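## Task

Move the tray off the staging bench and onto the work bench, fully on it with nothing hanging past the edge, and with its bottles still upright inside it. Take the tray's one tube and push it fully down into the blue rack if its cap dot is orange, or into the green rack if the dot is white. The tube touching the floor means failure. One or both robots may work. At the end both robots must have released everything and backed off, neither may be fallen or leaning, and anything held in place only by a robot does not count.

## Robot and tools

Robots: two identical Hello Robot Stretch 4 units, r1 and r2. Each has an omni-wheel base, a mast with a lift, one telescoping arm reaching forward, a three-joint wrist (yaw, pitch, roll) and a two-finger gripper. Height about 1.6 m; the base rim lies within 0.23 m of the base origin. Cameras per robot: <r>_head_camera, <r>_head_left_camera, <r>_head_right_camera, <r>_wrist_camera. Loose objects may occasionally get nudged by outside pushes.

Frames: each robot reports in its own base frame (origin on the floor under the base centre, x ahead, y to the left, z up). hand_pose is the pinch point between the open fingertips in that frame; its printed value may be a little off. The odometry frame is where the base frame stood at scene start. Because frames are per robot, only images, lidar_m and wrist_depth_mm reveal where the two robots are relative to each other.

execute_actions(actions, cameras): actions is a list holding one action or nothing (empty returns state and pictures only). The action is an object keyed by "r1" and/or "r2"; each robot gets its own entry. Inside: "base" with exactly one of translate_m (metres, -2 to 2, forward positive), strafe_m (metres, -2 to 2, left positive) or rotate_rad (radians, -3.2 to 3.2, counter-clockwise from above positive). Base commands are offsets from where the base last reported itself, not poses. "joints" takes absolute targets by name: lift_m 0 to 1.2 m; arm_m 0 to 0.55 m extension; wrist_yaw_rad -1.134 to 4.276 (0 points ahead, positive turns left, 3.14 folded back, above 3.4 the arm may block); wrist_pitch_rad -1.117 to 4.259 (0 level, 1.57 pointing down); wrist_roll_rad -1.117 to 4.259 (0 fingers level, positive turns clockwise seen from behind); gripper_m -0.038 to 0.141 m fingertip gap (negative squeezes tips together). Done tolerances: 0.004 m for lift, arm and gripper, 0.02 rad yaw and roll, 0.05 rad pitch. Out-of-range joint targets are clipped and flagged; unknown keys or other bad values reject the whole call with no motion. Optional "pace": "slow", "default", "fast", "max" (base 0.1/0.3/0.4/0.6 m/s, turning 1/2/3/4 rad/s; a raised lift lowers these caps, to 0.3 m/s and 1 rad/s at full height). Optional "contact_limits": {"arm_m": 0 to 0.75}, how firmly the arm may push before halting, default 0.5. {"end_of_arm": "enable_torque"} is sent on its own to revive wrist or gripper motors that shut off. All motions in one action start together; one action runs at most 15 s. Robots or joints omitted may still be driving toward earlier targets. cameras: list of names, null or ["all"] for every camera, [] for none.

wait(seconds 0 to 10): lets the scene run, then returns state and pictures. zoom_image(camera, region [x0,y0,x1,y1] pixels, max 504x504): enlarges part of that camera's latest full image. read_manual(section "licences"): licence texts only. finished_scene(scene 1 or 2): ends that scene irreversibly and reports success plus the next task; the result must hold after ending.

Result lines: base_status and joint_status give how each motion ended: "done"; "off_target" (stopped short, may still push); "contact_stop_at_<key>" (hit something; that part goes slack); "limit_stop_at_<name>" (built-in limit, e.g. tilt above 6 degrees makes lift, arm and wheels slack, or own_body for self-collision); "time_out"; "torque_fault" (wrist motor went limp; needs enable_torque). on_its_own covers things not commanded; "held at" there is the held target, not the position. joint_positions, base_odometry (wheel count, so slip counts as motion), turned_by_wheels vs turned_by_imu (gap over about 0.1 rad suggests a collision or slip, heading now off by roughly that gap), base_tilt degrees forward/right (fixed bias up to 1.5), motor_effort in percent with the action peak in brackets (wheel positive means turning right). lidar_m: 12 distances in metres, 30-degree sectors, first straight ahead then counter-clockwise (4th left, 7th behind, 10th right); "-" means nothing seen or closer than 0.25 m; misses clear things and thin legs, sees table tops and the other robot. wrist_depth_mm: 7x7 grid of median depths, 100 to 2000 mm, row by row from top left. A "pictures" line lists image order.

Gripping: command a gap smaller than the object; squeezing harder pulls it toward the wrist. Readings never confirm a hold; a firm grip at gap 0 or above shows as a gripper effort change. Fingertips stuck on a surface: raise the lift. To unfold at scene start, send lift_m 0.4 with wrist_yaw_rad 0 together. Tilting up (pitch below -0.2) while rolled can trigger own_body stops.

Avoid: any robot touching another (base contact then pushing further is a hard press and ends the run); carrying one object with both robots without care, since their travel differs by up to 3 cm per metre; turning or driving with over 1 kg held and arm beyond 0.2 m, especially fast; steady high pushes; more than about 2 kg in a level gripper (torque fault); drops, slams and tubes hitting the floor. Thinking time lets the scene keep running. Camera calibrations (K, distortion, T_world_to_cam to the carrying robot's base frame) are listed per camera and may be slightly off, more so for the wrist camera.

Each tool is called after "Request:" as name(argument=value, ...) on one line, values as JSON.

## Session

Request:
execute_actions(actions=[])

Scene clock: 0.00 s.
r1.base_odometry: x=+0.000 y=+0.000 heading=+0.000 (m, m, rad; r1's odometry frame)
r1.turned_by_wheels: +0.000 (rad since the last result)
r1.turned_by_imu: +0.000 (rad since the last result)
r1.base_tilt: forward=+0.6 right=+0.7 (deg)
r1.lidar_m: 1.44 4.09 1.51 1.42 2.15 1.75 2.92 1.30 0.78 0.67 0.68 0.79
r1.base_status: not commanded
r1.joint_positions: lift_m=+0.179 arm_m=+0.000 wrist_yaw_rad=+3.052 wrist_pitch_rad=+0.016 wrist_roll_rad=+0.006 gripper_m=+0.057
r1.joint_status: not commanded
r1.motor_effort: lift_m=+18 arm_m=+0 wrist_yaw_rad=+1 wrist_pitch_rad=-5 wrist_roll_rad=-1 gripper_m=-3 wheel_0=+0 wheel_1=+0 wheel_2=+0 (%)
r1.hand_pose: x=-0.1085 y=+0.1129 z=+0.3523 quat_wxyz=(+0.045, -0.008, +0.003, +0.999) (m; r1's base frame)
r1.wrist_depth_mm: - 143 - - - - - / - 143 - - - - - / 104 139 238 - - - - / 117 143 - - - - - / 1537 - - - - - - / 1430 1397 203 1308 199 1229 1182 / 991 917 931 111 904 820 866
r2.base_odometry: x=+0.000 y=+0.000 heading=+0.000 (m, m, rad; r2's odometry frame)
r2.turned_by_wheels: +0.000 (rad since the last result)
r2.turned_by_imu: +0.000 (rad since the last result)
r2.base_tilt: forward=-0.8 right=+0.1 (deg)
r2.lidar_m: 1.63 4.46 1.33 1.44 2.84 1.21 1.44 3.30 1.40 1.06 1.04 1.13
r2.base_status: not commanded
r2.joint_positions: lift_m=+0.271 arm_m=-0.003 wrist_yaw_rad=+3.116 wrist_pitch_rad=+0.009 wrist_roll_rad=+0.002 gripper_m=+0.057
r2.joint_status: not commanded
r2.motor_effort: lift_m=+18 arm_m=+0 wrist_yaw_rad=+0 wrist_pitch_rad=-6 wrist_roll_rad=+0 gripper_m=-2 wheel_0=+0 wheel_1=+1 wheel_2=+1 (%)
r2.hand_pose: x=-0.1178 y=+0.0948 z=+0.4464 quat_wxyz=(+0.013, -0.005, +0.001, +1.000) (m; r2's base frame)
r2.wrist_depth_mm: - 136 - - - - - / - 124 - - - - - / - 136 219 - 1499 1921 - / 135 152 - - - - - / - - - - - - - / 1430 1464 212 1464 199 1618 1618 / 1008 976 1098 - 1078 1060 1118
pictures: r1_head_camera, r1_head_left_camera, r1_head_right_camera, r1_wrist_camera, r2_head_camera, r2_head_left_camera, r2_head_right_camera, r2_wrist_camera
Images, in order (width x height): r1_head_camera 420x560, r1_head_left_camera 420x672, r1_head_right_camera 420x672, r1_wrist_camera 616x392, r2_head_camera 420x560, r2_head_left_camera 420x672, r2_head_right_camera 420x672, r2_wrist_camera 616x392.

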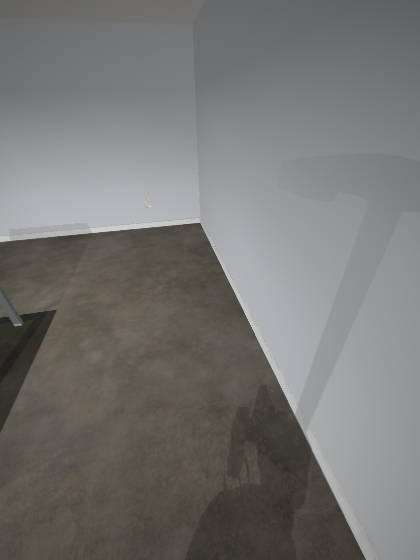

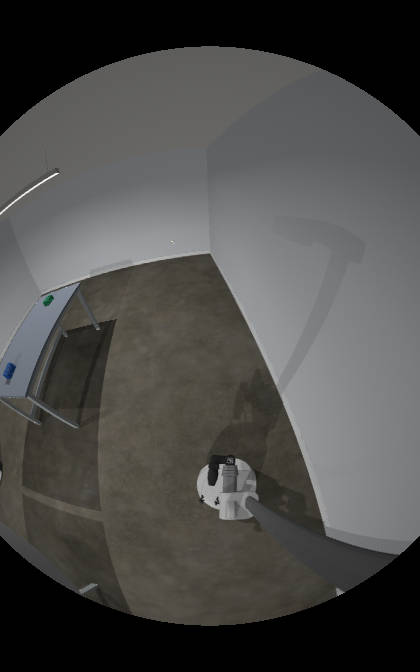

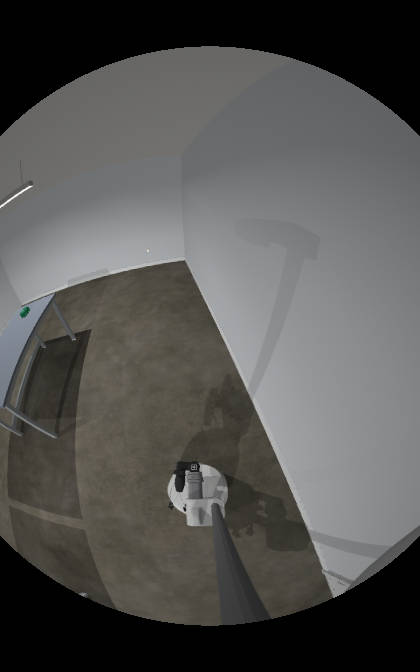

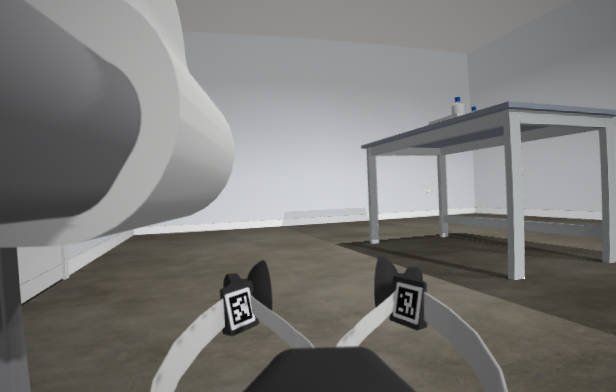

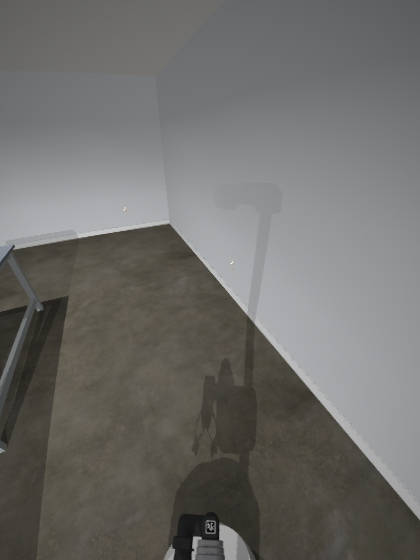

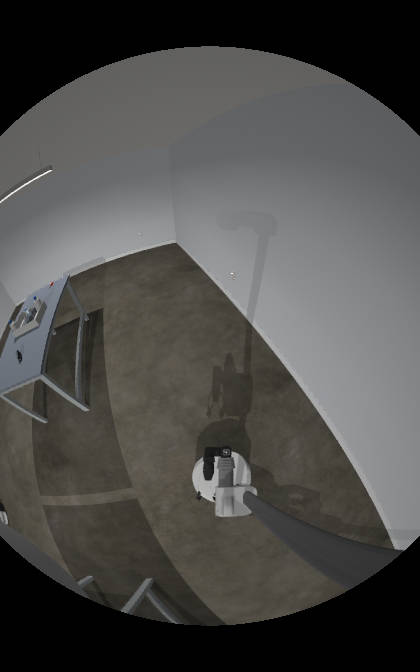

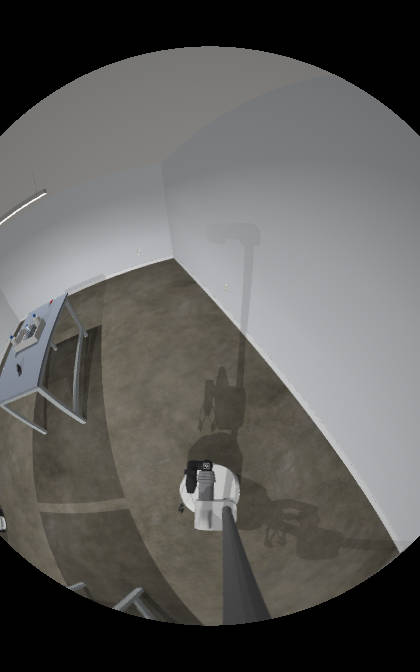

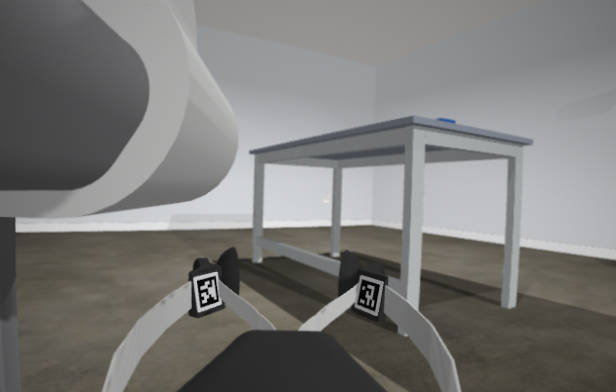

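Request:
execute_actions(actions=[{"r1":{"base":{"rotate_rad":1.6},"joints":{"lift_m":0.4,"wrist_yaw_rad":0}},"r2":{"base":{"rotate_rad":1.2},"joints":{"lift_m":0.4,"wrist_yaw_rad":0}}}], cameras=["r1_head_camera","r1_head_left_camera","r2_head_camera","r2_head_left_camera"])

Scene clock: 2.60 s.
r1.base_odometry: x=+0.000 y=+0.000 heading=+1.600 (m, m, rad; r1's odometry frame)
r1.turned_by_wheels: +1.600 (rad since the last result)
r1.turned_by_imu: +1.595 (rad since the last result)
r1.base_tilt: forward=+0.5 right=+0.7 (deg)
r1.lidar_m: 1.42 2.04 1.74 4.65 1.24 0.77 0.67 0.67 0.84 1.56 2.40 1.49
r1.base_status: done
r1.joint_positions: lift_m=+0.400 arm_m=+0.000 wrist_yaw_rad=+0.000 wrist_pitch_rad=+0.016 wrist_roll_rad=+0.006 gripper_m=+0.057
r1.joint_status: all done
r1.motor_effort: lift_m=+20(21) arm_m=-1(1) wrist_yaw_rad=+0(10) wrist_pitch_rad=-5(5) wrist_roll_rad=-1(0) gripper_m=-2(2) wheel_0=-1(7) wheel_1=-2(7) wheel_2=-1(7) (%)
r1.hand_pose: x=+0.4595 y=-0.0873 z=+0.5735 quat_wxyz=(+1.000, +0.003, +0.008, +0.000) (m; r1's base frame)
r1.wrist_depth_mm: - - - - - - - / - - - - - - - / - - - - - - - / - - - - - - - / - - - - - - - / - - 203 1863 199 1808 1708 / 1464 1366 1397 111 1229 1205 1308
r2.base_odometry: x=+0.000 y=+0.000 heading=+1.199 (m, m, rad; r2's odometry frame)
r2.turned_by_wheels: +1.199 (rad since the last result)
r2.turned_by_imu: +1.216 (rad since the last result)
r2.base_tilt: forward=-0.9 right=+0.1 (deg)
r2.lidar_m: 1.30 1.78 1.62 1.20 1.78 2.27 1.27 1.05 1.06 1.18 2.03 2.02
r2.base_status: done
r2.joint_positions: lift_m=+0.400 arm_m=-0.003 wrist_yaw_rad=+0.000 wrist_pitch_rad=+0.009 wrist_roll_rad=+0.002 gripper_m=+0.057
r2.joint_status: all done
r2.motor_effort: lift_m=+22(25) arm_m=+0(0) wrist_yaw_rad=-2(6) wrist_pitch_rad=-7(7) wrist_roll_rad=+0(0) gripper_m=-4(3) wheel_0=-4(9) wheel_1=-6(11) wheel_2=-5(13) (%)
r2.hand_pose: x=+0.4569 y=-0.0873 z=+0.5753 quat_wxyz=(+1.000, +0.001, +0.005, +0.000) (m; r2's base frame)
r2.wrist_depth_mm: - - - - - - - / - - - - - - - / - - - - - - - / - - - - - - - / - - - - - - - / 1756 1618 213 1661 199 1983 1983 / 1255 1205 1366 - 1336 1308 1397
pictures: r1_head_camera, r1_head_left_camera, r2_head_camera, r2_head_left_camera
Images, in order (width x height): r1_head_camera 420x560, r1_head_left_camera 420x672, r2_head_camera 420x560, r2_head_left_camera 420x672.

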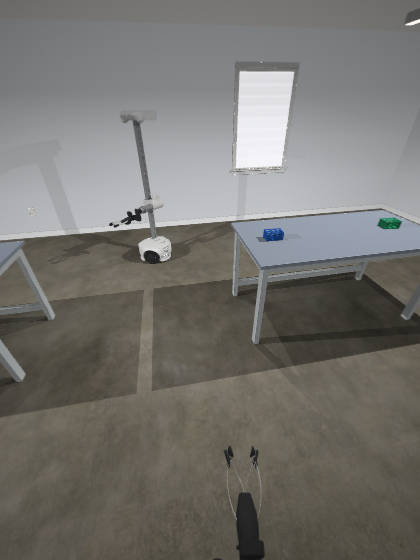

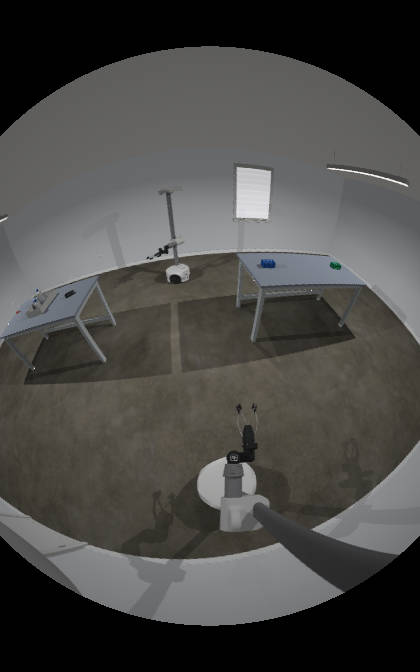

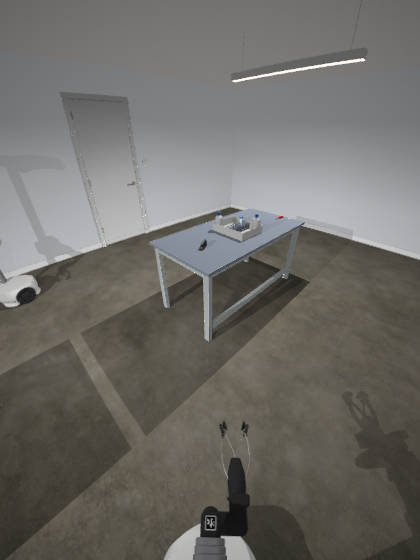

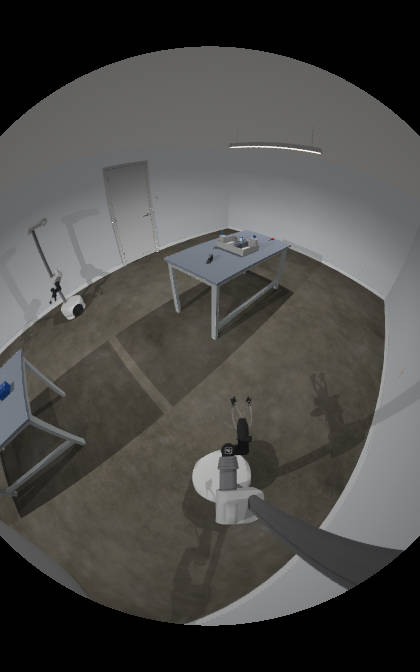

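Request:
zoom_image(camera="r2_head_camera", region=[140, 190, 320, 290])

Request:
zoom_image(camera="r1_head_camera", region=[220, 190, 420, 290])

Region (140, 190, 320, 290) of r2_head_camera's 420x560 image, scaled by 2.800, with more detail than that image has.

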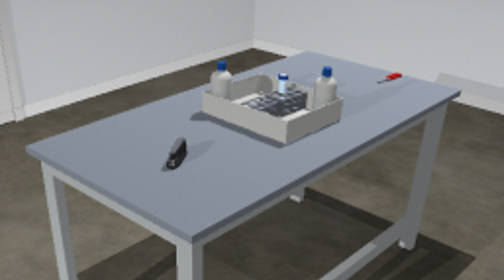

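Region (220, 190, 420, 290) of r1_head_camera's 420x560 image, scaled by 2.520, with more detail than that image has.

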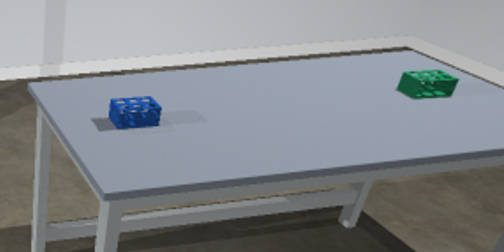

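Request:
execute_actions(actions=[{"r1":{"base":{"rotate_rad":0.21},"pace":"fast"},"r2":{"base":{"rotate_rad":0.83},"pace":"fast"}}], cameras=[])

Request:
execute_actions(actions=[{"r1":{"base":{"strafe_m":1.95},"joints":{"lift_m":0.95},"pace":"fast"},"r2":{"base":{"strafe_m":-1.7},"joints":{"lift_m":0.95},"pace":"fast"}}], cameras=["r1_head_camera","r1_wrist_camera","r2_head_camera","r2_wrist_camera"])

Scene clock: 4.40 s.
r1.base_odometry: x=+0.000 y=+0.000 heading=+1.810 (m, m, rad; r1's odometry frame)
r1.turned_by_wheels: +0.210 (rad since the last result)
r1.turned_by_imu: +0.210 (rad since the last result)
r1.base_tilt: forward=+0.5 right=+0.7 (deg)
r1.lidar_m: 2.64 1.72 1.90 2.53 0.96 0.71 0.67 0.71 1.00 2.82 1.88 1.43
r1.base_status: done
r1.joint_positions: lift_m=+0.400 arm_m=+0.000 wrist_yaw_rad=+0.000 wrist_pitch_rad=+0.016 wrist_roll_rad=+0.006 gripper_m=+0.057
r1.joint_status: not commanded
r1.motor_effort: lift_m=+20(20) arm_m=-1(0) wrist_yaw_rad=+0(0) wrist_pitch_rad=-5(5) wrist_roll_rad=+0(1) gripper_m=-2(2) wheel_0=+0(6) wheel_1=+0(8) wheel_2=+0(8) (%)
r1.hand_pose: x=+0.4595 y=-0.0873 z=+0.5736 quat_wxyz=(+1.000, +0.003, +0.008, +0.000) (m; r1's base frame)
r1.wrist_depth_mm: - - - - - - - / - - - - - - - / - - - - - - 1060 / - - - - - - - / - - - - - - - / 1808 - 203 - 199 1618 1661 / 1464 1366 1366 111 1366 1118 1281
r2.base_odometry: x=+0.000 y=+0.000 heading=+2.028 (m, m, rad; r2's odometry frame)
r2.turned_by_wheels: +0.829 (rad since the last result)
r2.turned_by_imu: +0.841 (rad since the last result)
r2.base_tilt: forward=-0.8 right=+0.0 (deg)
r2.lidar_m: 2.63 1.19 1.39 3.88 1.50 1.09 1.06 1.09 1.54 4.48 1.32 1.37
r2.base_status: done
r2.joint_positions: lift_m=+0.400 arm_m=-0.003 wrist_yaw_rad=+0.000 wrist_pitch_rad=+0.009 wrist_roll_rad=+0.002 gripper_m=+0.057
r2.joint_status: not commanded
r2.motor_effort: lift_m=+21(22) arm_m=+0(0) wrist_yaw_rad=-1(1) wrist_pitch_rad=-8(8) wrist_roll_rad=+0(0) gripper_m=-3(5) wheel_0=-3(9) wheel_1=-5(12) wheel_2=-3(12) (%)
r2.hand_pose: x=+0.4569 y=-0.0874 z=+0.5754 quat_wxyz=(+1.000, +0.001, +0.005, +0.000) (m; r2's base frame)
r2.wrist_depth_mm: - - - - - - - / - - - - - - - / - - - - - - - / - - - - - - - / - - - - - - - / 1464 1808 213 1808 199 1808 1983 / 1281 1205 1366 - 1336 1336 1366
pictures: none
No camera images: the call's "cameras" was empty. Leave "cameras" out to get every camera's image.

Scene clock: 10.50 s.
r1.base_odometry: x=-1.895 y=-0.461 heading=+1.810 (m, m, rad; r1's odometry frame)
r1.turned_by_wheels: +0.000 (rad since the last result)
r1.turned_by_imu: -0.001 (rad since the last result)
r1.base_tilt: forward=+0.5 right=+0.8 (deg)
r1.lidar_m: 1.31 1.40 2.79 2.45 0.92 0.65 0.60 0.66 0.90 2.69 2.89 1.39
r1.base_status: done
r1.joint_positions: lift_m=+0.950 arm_m=+0.000 wrist_yaw_rad=+0.000 wrist_pitch_rad=+0.016 wrist_roll_rad=+0.006 gripper_m=+0.057
r1.joint_status: all done
r1.motor_effort: lift_m=+20(20) arm_m=-1(1) wrist_yaw_rad=+1(0) wrist_pitch_rad=-5(5) wrist_roll_rad=-1(0) gripper_m=-2(3) wheel_0=+2(12) wheel_1=-1(14) wheel_2=-1(1) (%)
r1.hand_pose: x=+0.4595 y=-0.0874 z=+1.1236 quat_wxyz=(+1.000, +0.003, +0.008, +0.000) (m; r1's base frame)
r1.wrist_depth_mm: - - - - - - - / - - - - - - - / - - - - - - - / - - - - - - - / - - - - - - - / - 1576 203 1281 199 1205 - / - 1160 1182 111 1138 1430 -
r2.base_odometry: x=+1.526 y=+0.750 heading=+2.027 (m, m, rad; r2's odometry frame)
r2.turned_by_wheels: +0.000 (rad since the last result)
r2.turned_by_imu: -0.001 (rad since the last result)
r2.base_tilt: forward=-0.7 right=+0.0 (deg)
r2.lidar_m: 0.88 0.93 2.64 3.93 1.52 1.12 1.07 1.15 1.60 2.76 2.89 0.92
r2.base_status: done
r2.joint_positions: lift_m=+0.950 arm_m=-0.003 wrist_yaw_rad=+0.000 wrist_pitch_rad=+0.009 wrist_roll_rad=+0.002 gripper_m=+0.057
r2.joint_status: all done
r2.motor_effort: lift_m=+22(22) arm_m=+0(0) wrist_yaw_rad=+1(0) wrist_pitch_rad=-8(8) wrist_roll_rad=+0(0) gripper_m=-1(3) wheel_0=-1(13) wheel_1=-4(14) wheel_2=+0(2) (%)
r2.hand_pose: x=+0.4568 y=-0.0874 z=+1.1253 quat_wxyz=(+1.000, +0.001, +0.005, +0.000) (m; r2's base frame)
r2.wrist_depth_mm: - - - - - - - / - - - - - - - / - - - - - - - / - - - - - - - / - - - - - - - / 1182 1205 213 891 199 - - / 842 798 854 - 878 878 -
pictures: r1_head_camera, r1_wrist_camera, r2_head_camera, r2_wrist_camera
camera_calibration (this result's frames):
r1_wrist_camera: T_world_to_cam=[[0.0330142, -0.997155, -0.0677682, -0.0145497], [-0.0285986, 0.0668349, -0.997354, 1.19547], [0.999046, 0.034865, -0.0263107, -0.198212], [0, 0, 0, 1]] pos_world=[0.232692, -0.087497, 1.18611]
r2_wrist_camera: T_world_to_cam=[[-0.0405352, -0.998977, 0.0200294, -0.098466], [-0.0264977, -0.0189641, -0.999469, 1.18643], [0.998827, -0.0410444, -0.0257019, -0.2005], [0, 0, 0, 1]] pos_world=[0.227711, -0.0840951, 1.18262]
Images, in order (width x height): r1_head_camera 420x560, r1_wrist_camera 616x392, r2_head_camera 420x560, r2_wrist_camera 616x392.

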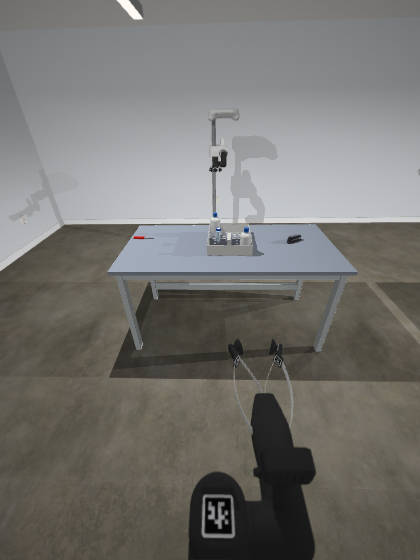

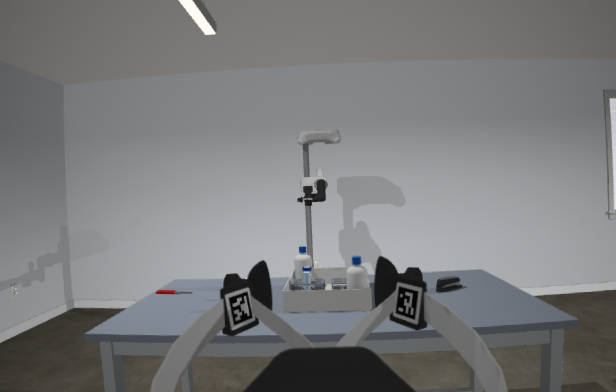

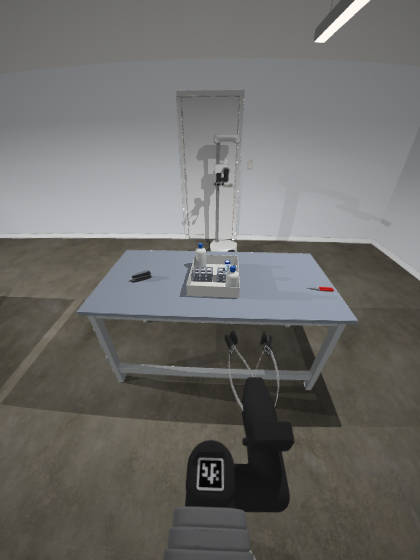

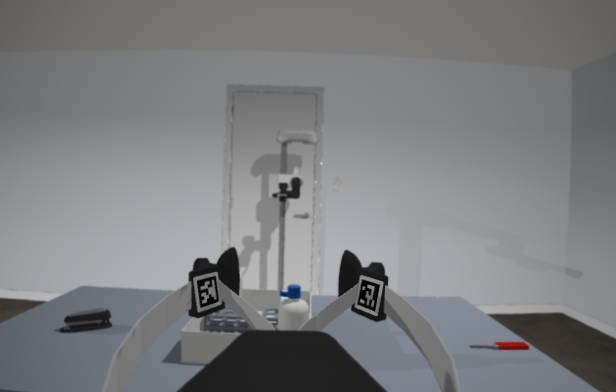

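Request:
execute_actions(actions=[{"r1":{"base":{"translate_m":0.85},"joints":{"lift_m":1.1,"wrist_pitch_rad":0.7},"pace":"fast"},"r2":{"base":{"translate_m":0.42},"joints":{"lift_m":1.1,"wrist_pitch_rad":0.7},"pace":"fast"}}], cameras=["r1_head_camera","r1_wrist_camera","r2_head_camera","r2_wrist_camera"])

Scene clock: 14.53 s.
r1.base_odometry: x=-2.096 y=+0.365 heading=+1.810 (m, m, rad; r1's odometry frame)
r1.turned_by_wheels: +0.000 (rad since the last result)
r1.turned_by_imu: +0.000 (rad since the last result)
r1.base_tilt: forward=+0.5 right=+0.6 (deg)
r1.lidar_m: 0.45 0.51 0.71 2.68 2.12 1.56 1.48 1.55 2.19 2.58 0.69 0.51
r1.base_status: done
r1.joint_positions: lift_m=+1.100 arm_m=+0.000 wrist_yaw_rad=+0.000 wrist_pitch_rad=+0.702 wrist_roll_rad=+0.006 gripper_m=+0.057
r1.joint_status: all done
r1.motor_effort: lift_m=+19(20) arm_m=-1(1) wrist_yaw_rad=+0(0) wrist_pitch_rad=-2(3) wrist_roll_rad=+0(0) gripper_m=-2(5) wheel_0=-1(6) wheel_1=+1(5) wheel_2=+1(10) (%)
r1.hand_pose: x=+0.3913 y=-0.0874 z=+1.0919 quat_wxyz=(+0.939, +0.003, +0.344, -0.001) (m; r1's base frame)
r1.wrist_depth_mm: - - - - - - - / - - - - - - - / - 1008 976 904 917 931 917 / 842 831 798 768 634 778 759 / 707 707 676 640 647 654 654 / 615 615 202 597 200 580 569 / 554 535 530 111 525 508 517
r2.base_odometry: x=+1.340 y=+1.127 heading=+2.028 (m, m, rad; r2's odometry frame)
r2.turned_by_wheels: +0.000 (rad since the last result)
r2.turned_by_imu: -0.002 (rad since the last result)
r2.base_tilt: forward=-0.8 right=+0.0 (deg)
r2.lidar_m: 0.47 0.49 0.69 2.49 2.11 1.56 1.51 1.57 2.22 2.77 0.68 0.48
r2.base_status: done
r2.joint_positions: lift_m=+1.100 arm_m=-0.003 wrist_yaw_rad=+0.000 wrist_pitch_rad=+0.702 wrist_roll_rad=+0.002 gripper_m=+0.057
r2.joint_status: all done
r2.motor_effort: lift_m=+21(24) arm_m=+0(0) wrist_yaw_rad=+0(0) wrist_pitch_rad=-6(8) wrist_roll_rad=+0(0) gripper_m=-3(4) wheel_0=+3(7) wheel_1=+6(12) wheel_2=-3(14) (%)
r2.hand_pose: x=+0.3887 y=-0.0874 z=+1.0918 quat_wxyz=(+0.939, +0.001, +0.344, +0.000) (m; r2's base frame)
r2.wrist_depth_mm: - - - - - - - / - - - - - - - / 931 931 878 917 1008 1025 - / 741 750 741 741 820 820 842 / 647 640 615 627 683 699 707 / 564 564 212 580 199 603 609 / 521 521 525 - 530 539 544
pictures: r1_head_camera, r1_wrist_camera, r2_head_camera, r2_wrist_camera
camera_calibration (this result's frames):
r1_wrist_camera: T_world_to_cam=[[-0.0174468, -0.997158, -0.0732852, 0.0112959], [-0.653956, 0.0668252, -0.753575, 1.14045], [0.756331, 0.0347778, -0.653264, 0.648529], [0, 0, 0, 1]] pos_world=[0.2555, -0.0875016, 1.28391]
r2_wrist_camera: T_world_to_cam=[[-0.0184522, -0.998975, 0.041324, -0.132403], [-0.65854, -0.0189563, -0.752307, 1.12693], [0.752319, -0.0410952, -0.657516, 0.652303], [0, 0, 0, 1]] pos_world=[0.248944, -0.0840985, 1.28217]
Images, in order (width x height): r1_head_camera 420x560, r1_wrist_camera 616x392, r2_head_camera 420x560, r2_wrist_camera 616x392.

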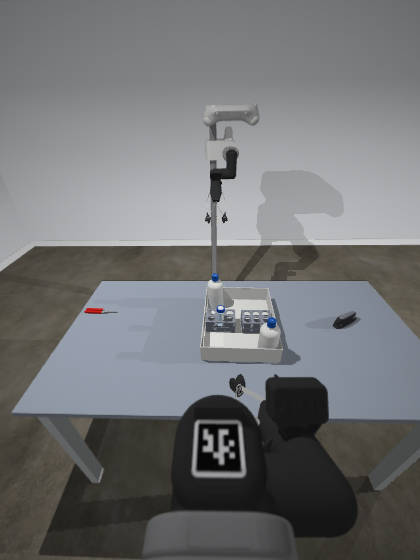

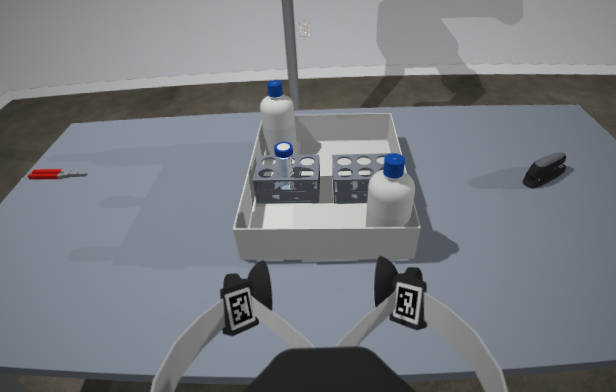

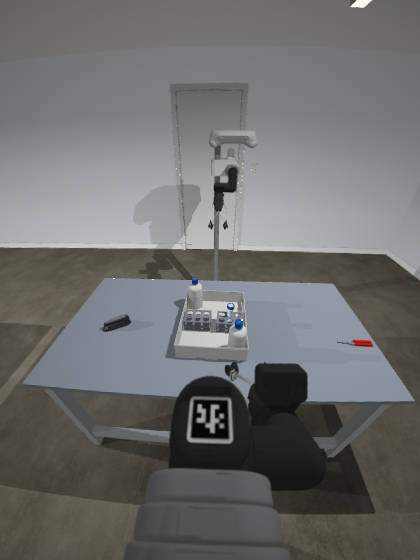

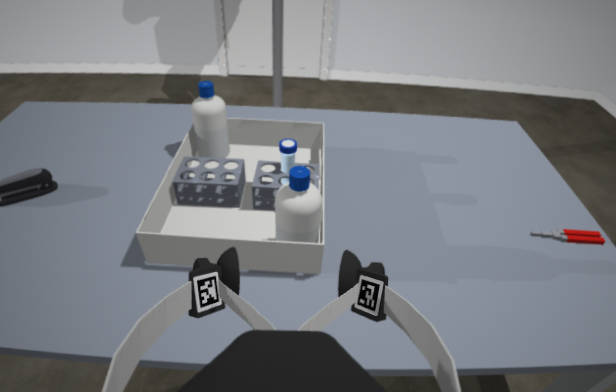

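Request:
zoom_image(camera="r2_head_camera", region=[0, 230, 420, 420])

Request:
zoom_image(camera="r1_wrist_camera", region=[220, 70, 440, 270])

Region (0, 230, 420, 420) of r2_head_camera's 420x560 image, scaled by 1.200, with more detail than that image has; it fills the top 228 rows of this view, and the rest is white.

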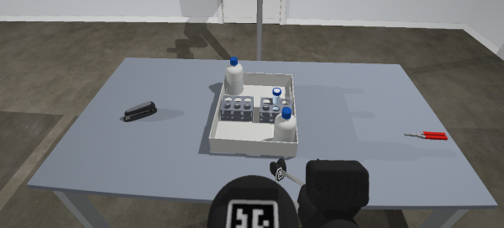

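Region (220, 70, 440, 270) of r1_wrist_camera's 616x392 image, scaled by 2.291; it fills the top 458 rows of this view, and the rest is white.

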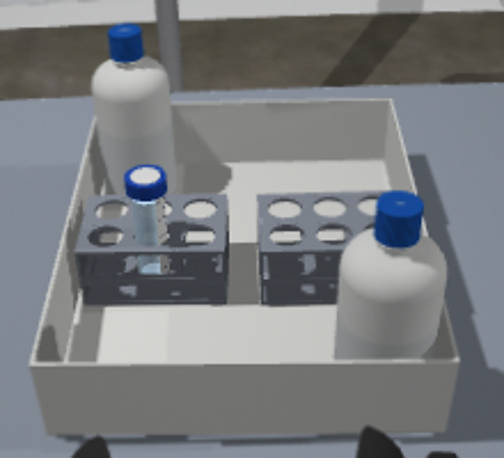

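Request:
execute_actions(actions=[{"r1":{"base":{"rotate_rad":-0.033},"joints":{"wrist_pitch_rad":1.57,"wrist_roll_rad":1.57,"gripper_m":0.09,"arm_m":0.36}},"r2":{"base":{"rotate_rad":-0.025},"joints":{"wrist_pitch_rad":1.57,"wrist_roll_rad":1.57,"gripper_m":0.09,"arm_m":0.32}}}], cameras=[])

Request:
execute_actions(actions=[{"r1":{"base":{"translate_m":0.17}},"r2":{"base":{"strafe_m":0.117}}}], cameras=[])

Request:
execute_actions(actions=[{"r1":{"base":{"strafe_m":0.015},"joints":{"lift_m":1.0}},"r2":{"base":{"translate_m":0.18},"joints":{"lift_m":1.0}}}], cameras=["r1_head_camera","r1_wrist_camera","r2_head_camera","r2_wrist_camera"])

Scene clock: 17.67 s.
r1.base_odometry: x=-2.096 y=+0.365 heading=+1.777 (m, m, rad; r1's odometry frame)
r1.turned_by_wheels: -0.033 (rad since the last result)
r1.turned_by_imu: -0.032 (rad since the last result)
r1.base_tilt: forward=+0.5 right=+0.7 (deg)
r1.lidar_m: 0.48 0.51 0.68 2.68 2.21 1.59 1.48 1.54 2.10 2.58 0.71 0.52
r1.base_status: done
r1.joint_positions: lift_m=+1.100 arm_m=+0.359 wrist_yaw_rad=+0.000 wrist_pitch_rad=+1.570 wrist_roll_rad=+1.570 gripper_m=+0.090
r1.joint_status: all done
r1.motor_effort: lift_m=+19(19) arm_m=+5(4) wrist_yaw_rad=+0(1) wrist_pitch_rad=+3(3) wrist_roll_rad=+1(5) gripper_m=-1(2) wheel_0=+2(1) wheel_1=+2(3) wheel_2=+1(2) (%)
r1.hand_pose: x=+0.5304 y=-0.0874 z=+0.9896 quat_wxyz=(+0.501, +0.500, +0.500, -0.499) (m; r1's base frame)
r1.wrist_depth_mm: 459 459 452 449 1182 1182 1160 / 462 459 455 452 1182 1182 1182 / 315 387 455 452 1182 1160 1160 / 402 387 455 452 1205 976 960 / 455 459 455 455 1182 976 976 / 436 459 200 452 452 976 1182 / 449 459 459 111 1182 1205 1205
r2.base_odometry: x=+1.340 y=+1.127 heading=+2.004 (m, m, rad; r2's odometry frame)
r2.turned_by_wheels: -0.024 (rad since the last result)
r2.turned_by_imu: -0.025 (rad since the last result)
r2.base_tilt: forward=-0.9 right=+0.0 (deg)
r2.lidar_m: 0.46 0.49 0.67 2.51 2.17 1.58 1.49 1.57 2.17 2.77 0.70 0.49
r2.base_status: done
r2.joint_positions: lift_m=+1.100 arm_m=+0.319 wrist_yaw_rad=+0.000 wrist_pitch_rad=+1.570 wrist_roll_rad=+1.569 gripper_m=+0.090
r2.joint_status: all done
r2.motor_effort: lift_m=+21(21) arm_m=+6(7) wrist_yaw_rad=+0(1) wrist_pitch_rad=+0(2) wrist_roll_rad=+2(8) gripper_m=-3(5) wheel_0=+6(6) wheel_1=+7(8) wheel_2=+4(6) (%)
r2.hand_pose: x=+0.4902 y=-0.0874 z=+0.9895 quat_wxyz=(+0.501, +0.500, +0.500, -0.499) (m; r2's base frame)
r2.wrist_depth_mm: 439 442 449 1229 1255 1229 1255 / 439 445 452 1229 1229 1255 1255 / 442 445 452 1229 1255 1229 1255 / 410 445 452 1229 1229 1042 1255 / 301 384 455 1229 1042 1025 1255 / 442 445 455 455 202 1255 1281 / 445 436 455 - 1255 1255 1281
pictures: none
No camera images: the call's "cameras" was empty. Leave "cameras" out to get every camera's image.

Scene clock: 19.60 s.
r1.base_odometry: x=-2.131 y=+0.531 heading=+1.777 (m, m, rad; r1's odometry frame)
r1.turned_by_wheels: +0.000 (rad since the last result)
r1.turned_by_imu: +0.000 (rad since the last result)
r1.base_tilt: forward=+0.6 right=+0.7 (deg)
r1.lidar_m: 0.31 0.32 0.44 2.70 2.46 1.74 1.64 1.72 2.34 2.55 0.45 0.33
r1.base_status: done
r1.joint_positions: lift_m=+1.100 arm_m=+0.359 wrist_yaw_rad=+0.000 wrist_pitch_rad=+1.570 wrist_roll_rad=+1.570 gripper_m=+0.090
r1.joint_status: not commanded
r1.motor_effort: lift_m=+19(19) arm_m=+4(5) wrist_yaw_rad=+0(0) wrist_pitch_rad=+3(3) wrist_roll_rad=+1(1) gripper_m=-1(0) wheel_0=+0(4) wheel_1=+2(5) wheel_2=-1(9) (%)
r1.hand_pose: x=+0.5304 y=-0.0874 z=+0.9896 quat_wxyz=(+0.501, +0.500, +0.500, -0.499) (m; r1's base frame)
r1.wrist_depth_mm: 459 462 452 449 445 445 1182 / 459 459 455 449 449 442 1160 / 459 430 382 322 449 442 1182 / 459 436 452 452 449 445 960 / 459 452 452 452 449 445 946 / 459 399 200 452 449 445 1160 / 397 353 455 111 452 445 1160
r2.base_odometry: x=+1.234 y=+1.078 heading=+2.004 (m, m, rad; r2's odometry frame)
r2.turned_by_wheels: +0.000 (rad since the last result)
r2.turned_by_imu: +0.000 (rad since the last result)
r2.base_tilt: forward=-0.8 right=+0.1 (deg)
r2.lidar_m: 0.46 0.51 0.68 2.38 2.15 1.56 1.50 1.54 2.15 2.87 0.70 0.50
r2.base_status: done
r2.joint_positions: lift_m=+1.100 arm_m=+0.319 wrist_yaw_rad=+0.000 wrist_pitch_rad=+1.570 wrist_roll_rad=+1.569 gripper_m=+0.090
r2.joint_status: not commanded
r2.motor_effort: lift_m=+21(21) arm_m=+6(6) wrist_yaw_rad=+0(1) wrist_pitch_rad=+0(1) wrist_roll_rad=+2(2) gripper_m=-2(1) wheel_0=-2(10) wheel_1=+5(14) wheel_2=+0(3) (%)
r2.hand_pose: x=+0.4902 y=-0.0874 z=+0.9895 quat_wxyz=(+0.501, +0.500, +0.500, -0.499) (m; r2's base frame)
r2.wrist_depth_mm: 442 442 449 1229 1229 1255 1255 / 309 442 449 1229 1229 1255 1281 / 303 375 452 1255 1255 1255 1281 / 442 445 452 1229 1229 1042 1308 / 442 449 452 1255 1042 1042 1255 / 445 442 452 455 202 1255 1281 / 410 415 455 - 1281 1281 1281
pictures: none
No camera images: the call's "cameras" was empty. Leave "cameras" out to get every camera's image.

Scene clock: 21.57 s.
r1.base_odometry: x=-2.145 y=+0.528 heading=+1.777 (m, m, rad; r1's odometry frame)
r1.turned_by_wheels: +0.000 (rad since the last result)
r1.turned_by_imu: +0.000 (rad since the last result)
r1.base_tilt: forward=+0.6 right=+0.7 (deg)
r1.lidar_m: 0.31 0.31 0.45 2.67 2.43 1.76 1.66 1.71 2.34 2.57 0.47 0.32
r1.base_status: done
r1.joint_positions: lift_m=+1.000 arm_m=+0.359 wrist_yaw_rad=+0.000 wrist_pitch_rad=+1.570 wrist_roll_rad=+1.570 gripper_m=+0.090
r1.joint_status: all done
r1.motor_effort: lift_m=+15(19) arm_m=+5(5) wrist_yaw_rad=+0(0) wrist_pitch_rad=+3(3) wrist_roll_rad=+1(1) gripper_m=-3(1) wheel_0=-1(7) wheel_1=+0(8) wheel_2=+0(0) (%)
r1.hand_pose: x=+0.5304 y=-0.0874 z=+0.8899 quat_wxyz=(+0.501, +0.500, +0.500, -0.499) (m; r1's base frame)
r1.wrist_depth_mm: 362 357 353 353 349 345 1060 / 320 329 175 277 347 347 1078 / 301 330 213 243 351 347 1078 / 359 327 353 351 349 345 866 / 362 353 353 351 351 347 878 / 362 317 200 353 351 347 866 / 330 298 357 111 353 347 347
r2.base_odometry: x=+1.159 y=+1.241 heading=+2.005 (m, m, rad; r2's odometry frame)
r2.turned_by_wheels: +0.001 (rad since the last result)
r2.turned_by_imu: +0.000 (rad since the last result)
r2.base_tilt: forward=-0.8 right=+0.0 (deg)
r2.lidar_m: 0.29 0.30 0.41 2.37 2.42 1.74 1.67 1.76 2.40 2.88 0.44 0.32
r2.base_status: done
r2.joint_positions: lift_m=+1.000 arm_m=+0.319 wrist_yaw_rad=+0.000 wrist_pitch_rad=+1.570 wrist_roll_rad=+1.569 gripper_m=+0.090
r2.joint_status: all done
r2.motor_effort: lift_m=+15(18) arm_m=+6(6) wrist_yaw_rad=+0(0) wrist_pitch_rad=+0(0) wrist_roll_rad=+2(2) gripper_m=-2(0) wheel_0=+4(10) wheel_1=+6(10) wheel_2=-2(13) (%)
r2.hand_pose: x=+0.4902 y=-0.0874 z=+0.8900 quat_wxyz=(+0.501, +0.500, +0.500, -0.499) (m; r2's base frame)
r2.wrist_depth_mm: 342 345 349 353 355 359 1160 / 298 296 205 216 355 359 1138 / 277 315 283 315 355 362 1160 / 286 319 349 353 359 362 1160 / 315 345 349 353 359 364 1160 / 287 289 351 353 202 931 1182 / 289 322 351 - 362 1160 1160
pictures: r1_head_camera, r1_wrist_camera, r2_head_camera, r2_wrist_camera
camera_calibration (this result's frames):
r1_wrist_camera: T_world_to_cam=[[-0.997566, 0.0602904, -0.0350213, 0.577179], [0.0598636, 0.99812, 0.013111, 0.0997373], [0.0357459, 0.0109826, -0.999301, 1.09948], [0, 0, 0, 1]] pos_world=[0.530502, -0.146423, 1.11761]
r2_wrist_camera: T_world_to_cam=[[-0.998935, -0.0234854, 0.0397247, 0.44514], [-0.0228074, 0.999588, 0.017433, 0.134294], [-0.0401178, 0.0165084, -0.999059, 1.14078], [0, 0, 0, 1]] pos_world=[0.493494, -0.142617, 1.11968]
Images, in order (width x height): r1_head_camera 420x560, r1_wrist_camera 616x392, r2_head_camera 420x560, r2_wrist_camera 616x392.

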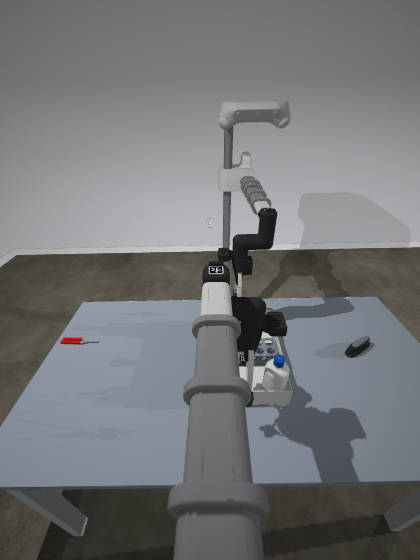

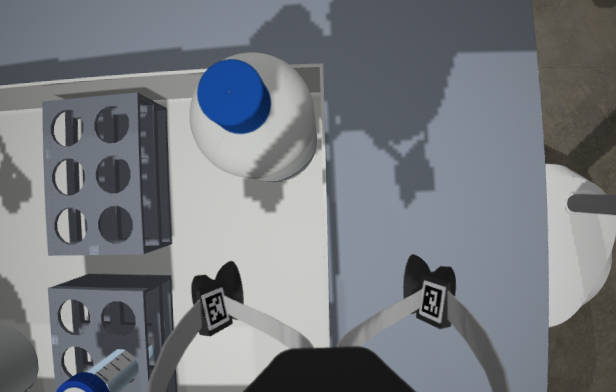

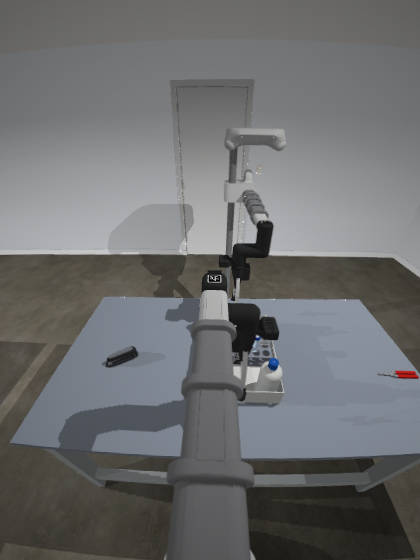

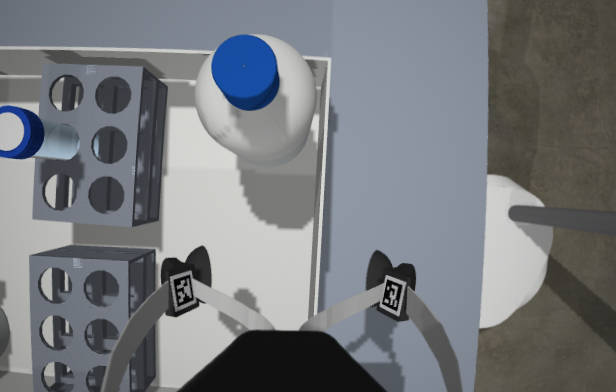

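Request:
execute_actions(actions=[{"r1":{"joints":{"lift_m":0.925,"gripper_m":0.05}},"r2":{"base":{"strafe_m":-0.014},"joints":{"lift_m":0.925,"arm_m":0.298,"gripper_m":0.05}}}], cameras=["r1_wrist_camera","r2_wrist_camera"])

Scene clock: 23.10 s.
r1.base_odometry: x=-2.145 y=+0.528 heading=+1.777 (m, m, rad; r1's odometry frame)
r1.turned_by_wheels: +0.000 (rad since the last result)
r1.turned_by_imu: +0.000 (rad since the last result)
r1.base_tilt: forward=+0.5 right=+0.7 (deg)
r1.lidar_m: 0.30 0.33 0.45 2.68 2.45 1.75 1.65 1.72 2.34 2.57 0.46 0.33
r1.base_status: not commanded
r1.joint_positions: lift_m=+0.925 arm_m=+0.359 wrist_yaw_rad=+0.000 wrist_pitch_rad=+1.570 wrist_roll_rad=+1.570 gripper_m=+0.050
r1.joint_status: all done
r1.motor_effort: lift_m=+16(15) arm_m=+4(4) wrist_yaw_rad=+0(0) wrist_pitch_rad=+3(3) wrist_roll_rad=+1(0) gripper_m=-3(1) wheel_0=-1(1) wheel_1=+0(0) wheel_2=+0(0) (%)
r1.hand_pose: x=+0.5304 y=-0.0874 z=+0.8149 quat_wxyz=(+0.501, +0.500, +0.500, -0.499) (m; r1's base frame)
r1.wrist_depth_mm: 283 100 133 208 276 272 271 / 225 141 132 153 274 271 271 / 223 277 139 242 277 273 271 / 223 279 279 277 277 274 273 / 253 279 279 277 277 274 273 / 248 282 198 278 198 274 273 / 241 270 281 111 278 274 273
r2.base_odometry: x=+1.171 y=+1.247 heading=+2.005 (m, m, rad; r2's odometry frame)
r2.turned_by_wheels: +0.000 (rad since the last result)
r2.turned_by_imu: +0.000 (rad since the last result)
r2.base_tilt: forward=-0.8 right=+0.1 (deg)
r2.lidar_m: 0.28 0.29 0.41 2.37 2.44 1.76 1.68 1.76 2.42 2.88 0.42 0.31
r2.base_status: done
r2.joint_positions: lift_m=+0.925 arm_m=+0.299 wrist_yaw_rad=+0.000 wrist_pitch_rad=+1.570 wrist_roll_rad=+1.569 gripper_m=+0.050
r2.joint_status: all done
r2.motor_effort: lift_m=+15(13) arm_m=-6(7) wrist_yaw_rad=+0(0) wrist_pitch_rad=-1(0) wrist_roll_rad=+2(2) gripper_m=-4(8) wheel_0=+4(10) wheel_1=-6(11) wheel_2=+0(1) (%)
r2.hand_pose: x=+0.4702 y=-0.0874 z=+0.8150 quat_wxyz=(+0.501, +0.500, +0.500, -0.499) (m; r2's base frame)
r2.wrist_depth_mm: 212 - 132 278 279 283 1078 / 238 130 131 278 279 283 1078 / 239 139 139 278 281 285 1078 / 240 272 276 279 282 285 1078 / 248 273 276 281 282 286 854 / 248 273 213 281 200 289 1098 / 243 272 277 - 285 287 1078
pictures: r1_wrist_camera, r2_wrist_camera
camera_calibration (this result's frames):
r1_wrist_camera: T_world_to_cam=[[-0.997566, 0.0602904, -0.0350213, 0.574554], [0.0598636, 0.99812, 0.013111, 0.100721], [0.0357459, 0.0109826, -0.999301, 1.02452], [0, 0, 0, 1]] pos_world=[0.530504, -0.146423, 1.0426]
r2_wrist_camera: T_world_to_cam=[[-0.998935, -0.0233736, 0.039789, 0.428116], [-0.0226945, 0.99959, 0.0174345, 0.135092], [-0.0401802, 0.0165129, -0.999056, 1.06506], [0, 0, 0, 1]] pos_world=[0.47352, -0.142618, 1.04467]
Images, in order (width x height): r1_wrist_camera 616x392, r2_wrist_camera 616x392.

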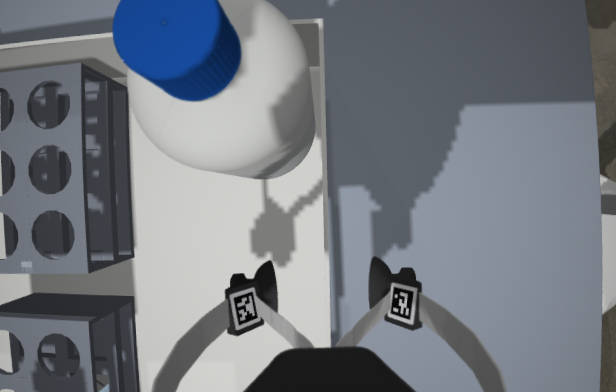

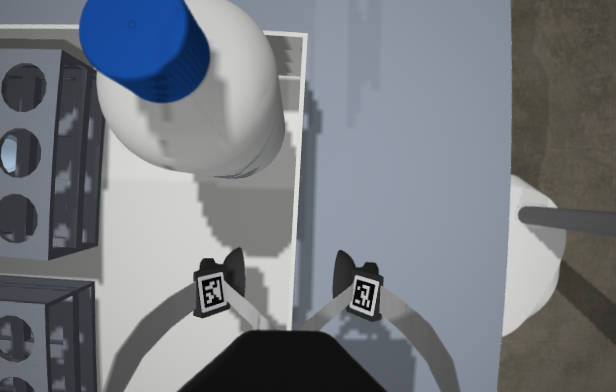

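Request:
execute_actions(actions=[{"r1":{"joints":{"lift_m":0.915,"gripper_m":-0.038}},"r2":{"joints":{"lift_m":0.912,"gripper_m":-0.038}}}], cameras=[])

Request:
execute_actions(actions=[{"r1":{"joints":{"lift_m":0.955},"pace":"slow"},"r2":{"joints":{"lift_m":0.952},"pace":"slow"}}], cameras=["r1_head_right_camera","r1_wrist_camera","r2_wrist_camera"])

Scene clock: 24.80 s.
r1.base_odometry: x=-2.145 y=+0.528 heading=+1.777 (m, m, rad; r1's odometry frame)
r1.turned_by_wheels: +0.000 (rad since the last result)
r1.turned_by_imu: +0.000 (rad since the last result)
r1.base_tilt: forward=+0.5 right=+0.7 (deg)
r1.lidar_m: 0.31 0.34 0.45 2.68 2.45 1.75 1.65 1.72 2.35 2.57 0.47 0.34
r1.base_status: not commanded
r1.joint_positions: lift_m=+0.915 arm_m=+0.359 wrist_yaw_rad=+0.000 wrist_pitch_rad=+1.571 wrist_roll_rad=+1.570 gripper_m=-0.037
r1.joint_status: all done
r1.motor_effort: lift_m=+18(18) arm_m=+4(5) wrist_yaw_rad=+2(2) wrist_pitch_rad=-2(4) wrist_roll_rad=+0(1) gripper_m=-18(18) wheel_0=-1(1) wheel_1=+0(0) wheel_2=+0(0) (%)
r1.hand_pose: x=+0.5299 y=-0.0874 z=+0.8047 quat_wxyz=(+0.500, +0.500, +0.500, -0.500) (m; r1's base frame)
r1.wrist_depth_mm: 206 - 117 216 263 262 259 / 234 121 118 186 264 262 259 / 235 237 126 201 265 262 260 / 235 263 260 259 265 263 262 / 236 264 263 260 266 264 262 / 249 264 260 200 181 263 262 / 236 260 262 111 266 263 263
r2.base_odometry: x=+1.171 y=+1.247 heading=+2.005 (m, m, rad; r2's odometry frame)
r2.turned_by_wheels: +0.000 (rad since the last result)
r2.turned_by_imu: +0.000 (rad since the last result)
r2.base_tilt: forward=-0.8 right=+0.1 (deg)
r2.lidar_m: 0.27 0.30 0.41 2.37 2.45 1.74 1.66 1.77 2.43 2.87 0.44 0.33
r2.base_status: not commanded
r2.joint_positions: lift_m=+0.912 arm_m=+0.299 wrist_yaw_rad=+0.000 wrist_pitch_rad=+1.571 wrist_roll_rad=+1.570 gripper_m=-0.037
r2.joint_status: all done
r2.motor_effort: lift_m=+17(16) arm_m=-6(6) wrist_yaw_rad=+1(2) wrist_pitch_rad=-2(3) wrist_roll_rad=+0(2) gripper_m=-22(24) wheel_0=+4(4) wheel_1=-6(6) wheel_2=+0(1) (%)
r2.hand_pose: x=+0.4699 y=-0.0874 z=+0.8018 quat_wxyz=(+0.500, +0.500, +0.500, -0.500) (m; r2's base frame)
r2.wrist_depth_mm: - - 113 263 265 267 1060 / 189 110 113 264 266 268 1060 / 227 116 123 264 267 270 1060 / 244 252 254 265 266 270 1078 / 245 252 254 265 268 271 854 / 247 252 180 200 180 272 1078 / 236 254 256 - 270 273 1098
pictures: none
No camera images: the call's "cameras" was empty. Leave "cameras" out to get every camera's image.

Scene clock: 25.97 s.
r1.base_odometry: x=-2.145 y=+0.528 heading=+1.777 (m, m, rad; r1's odometry frame)
r1.turned_by_wheels: +0.000 (rad since the last result)
r1.turned_by_imu: +0.000 (rad since the last result)
r1.base_tilt: forward=+0.6 right=+0.7 (deg)
r1.lidar_m: 0.30 0.32 0.44 2.68 2.47 1.77 1.66 1.72 2.35 2.57 0.47 0.34
r1.base_status: not commanded
r1.joint_positions: lift_m=+0.955 arm_m=+0.359 wrist_yaw_rad=+0.000 wrist_pitch_rad=+1.571 wrist_roll_rad=+1.570 gripper_m=-0.037
r1.joint_status: all done
r1.motor_effort: lift_m=+23(25) arm_m=+5(4) wrist_yaw_rad=+2(2) wrist_pitch_rad=-2(2) wrist_roll_rad=+0(0) gripper_m=-16(18) wheel_0=-1(1) wheel_1=+0(0) wheel_2=+0(0) (%)
r1.hand_pose: x=+0.5299 y=-0.0874 z=+0.8443 quat_wxyz=(+0.500, +0.500, +0.500, -0.500) (m; r1's base frame)
r1.wrist_depth_mm: 205 - 117 216 303 300 297 / 234 121 118 186 304 300 298 / 234 237 126 201 304 303 298 / 234 263 262 259 303 301 300 / 219 264 262 260 306 301 300 / 250 264 262 200 181 303 301 / 236 260 262 111 306 301 303
r2.base_odometry: x=+1.171 y=+1.247 heading=+2.005 (m, m, rad; r2's odometry frame)
r2.turned_by_wheels: +0.000 (rad since the last result)
r2.turned_by_imu: +0.000 (rad since the last result)
r2.base_tilt: forward=-0.8 right=+0.0 (deg)
r2.lidar_m: 0.29 0.30 0.40 2.35 2.41 1.76 1.67 1.77 2.43 2.88 0.42 0.32
r2.base_status: not commanded
r2.joint_positions: lift_m=+0.951 arm_m=+0.299 wrist_yaw_rad=-0.001 wrist_pitch_rad=+1.571 wrist_roll_rad=+1.570 gripper_m=-0.037
r2.joint_status: all done
r2.motor_effort: lift_m=+25(26) arm_m=-5(6) wrist_yaw_rad=+1(1) wrist_pitch_rad=-2(3) wrist_roll_rad=+1(1) gripper_m=-22(23) wheel_0=+4(4) wheel_1=-6(6) wheel_2=+0(0) (%)
r2.hand_pose: x=+0.4699 y=-0.0874 z=+0.8412 quat_wxyz=(+0.500, +0.500, +0.500, -0.500) (m; r2's base frame)
r2.wrist_depth_mm: - - 113 303 304 307 1098 / 189 110 113 303 306 309 1098 / 227 116 123 303 307 309 1098 / 245 252 254 304 307 310 1118 / 245 253 255 304 307 312 1098 / 247 253 180 200 180 312 1118 / 236 253 256 - 310 1118 1118
pictures: r1_head_right_camera, r1_wrist_camera, r2_wrist_camera
camera_calibration (this result's frames):
r1_wrist_camera: T_world_to_cam=[[-0.997574, 0.0610696, -0.033419, 0.573801], [0.0606642, 0.998073, 0.0130145, 0.100018], [0.0341494, 0.0109556, -0.999357, 1.05481], [0, 0, 0, 1]] pos_world=[0.530321, -0.146424, 1.072]
r2_wrist_camera: T_world_to_cam=[[-0.998925, -0.0223253, 0.0406228, 0.426141], [-0.0216309, 0.999614, 0.0174535, 0.134116], [-0.0409968, 0.016556, -0.999022, 1.09153], [0, 0, 0, 1]] pos_world=[0.473333, -0.142621, 1.07081]
Images, in order (width x height): r1_head_right_camera 420x672, r1_wrist_camera 616x392, r2_wrist_camera 616x392.

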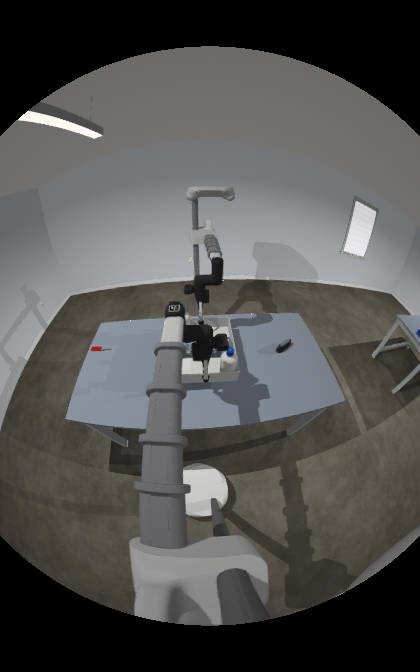

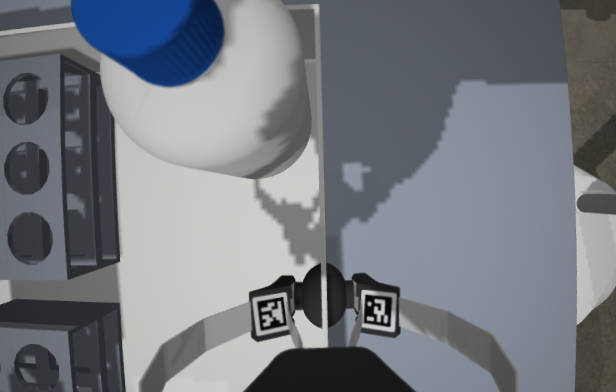

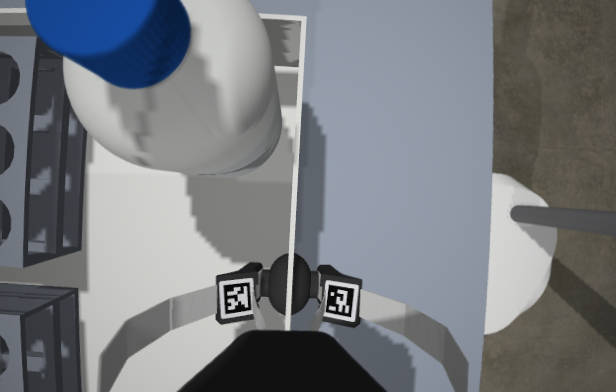

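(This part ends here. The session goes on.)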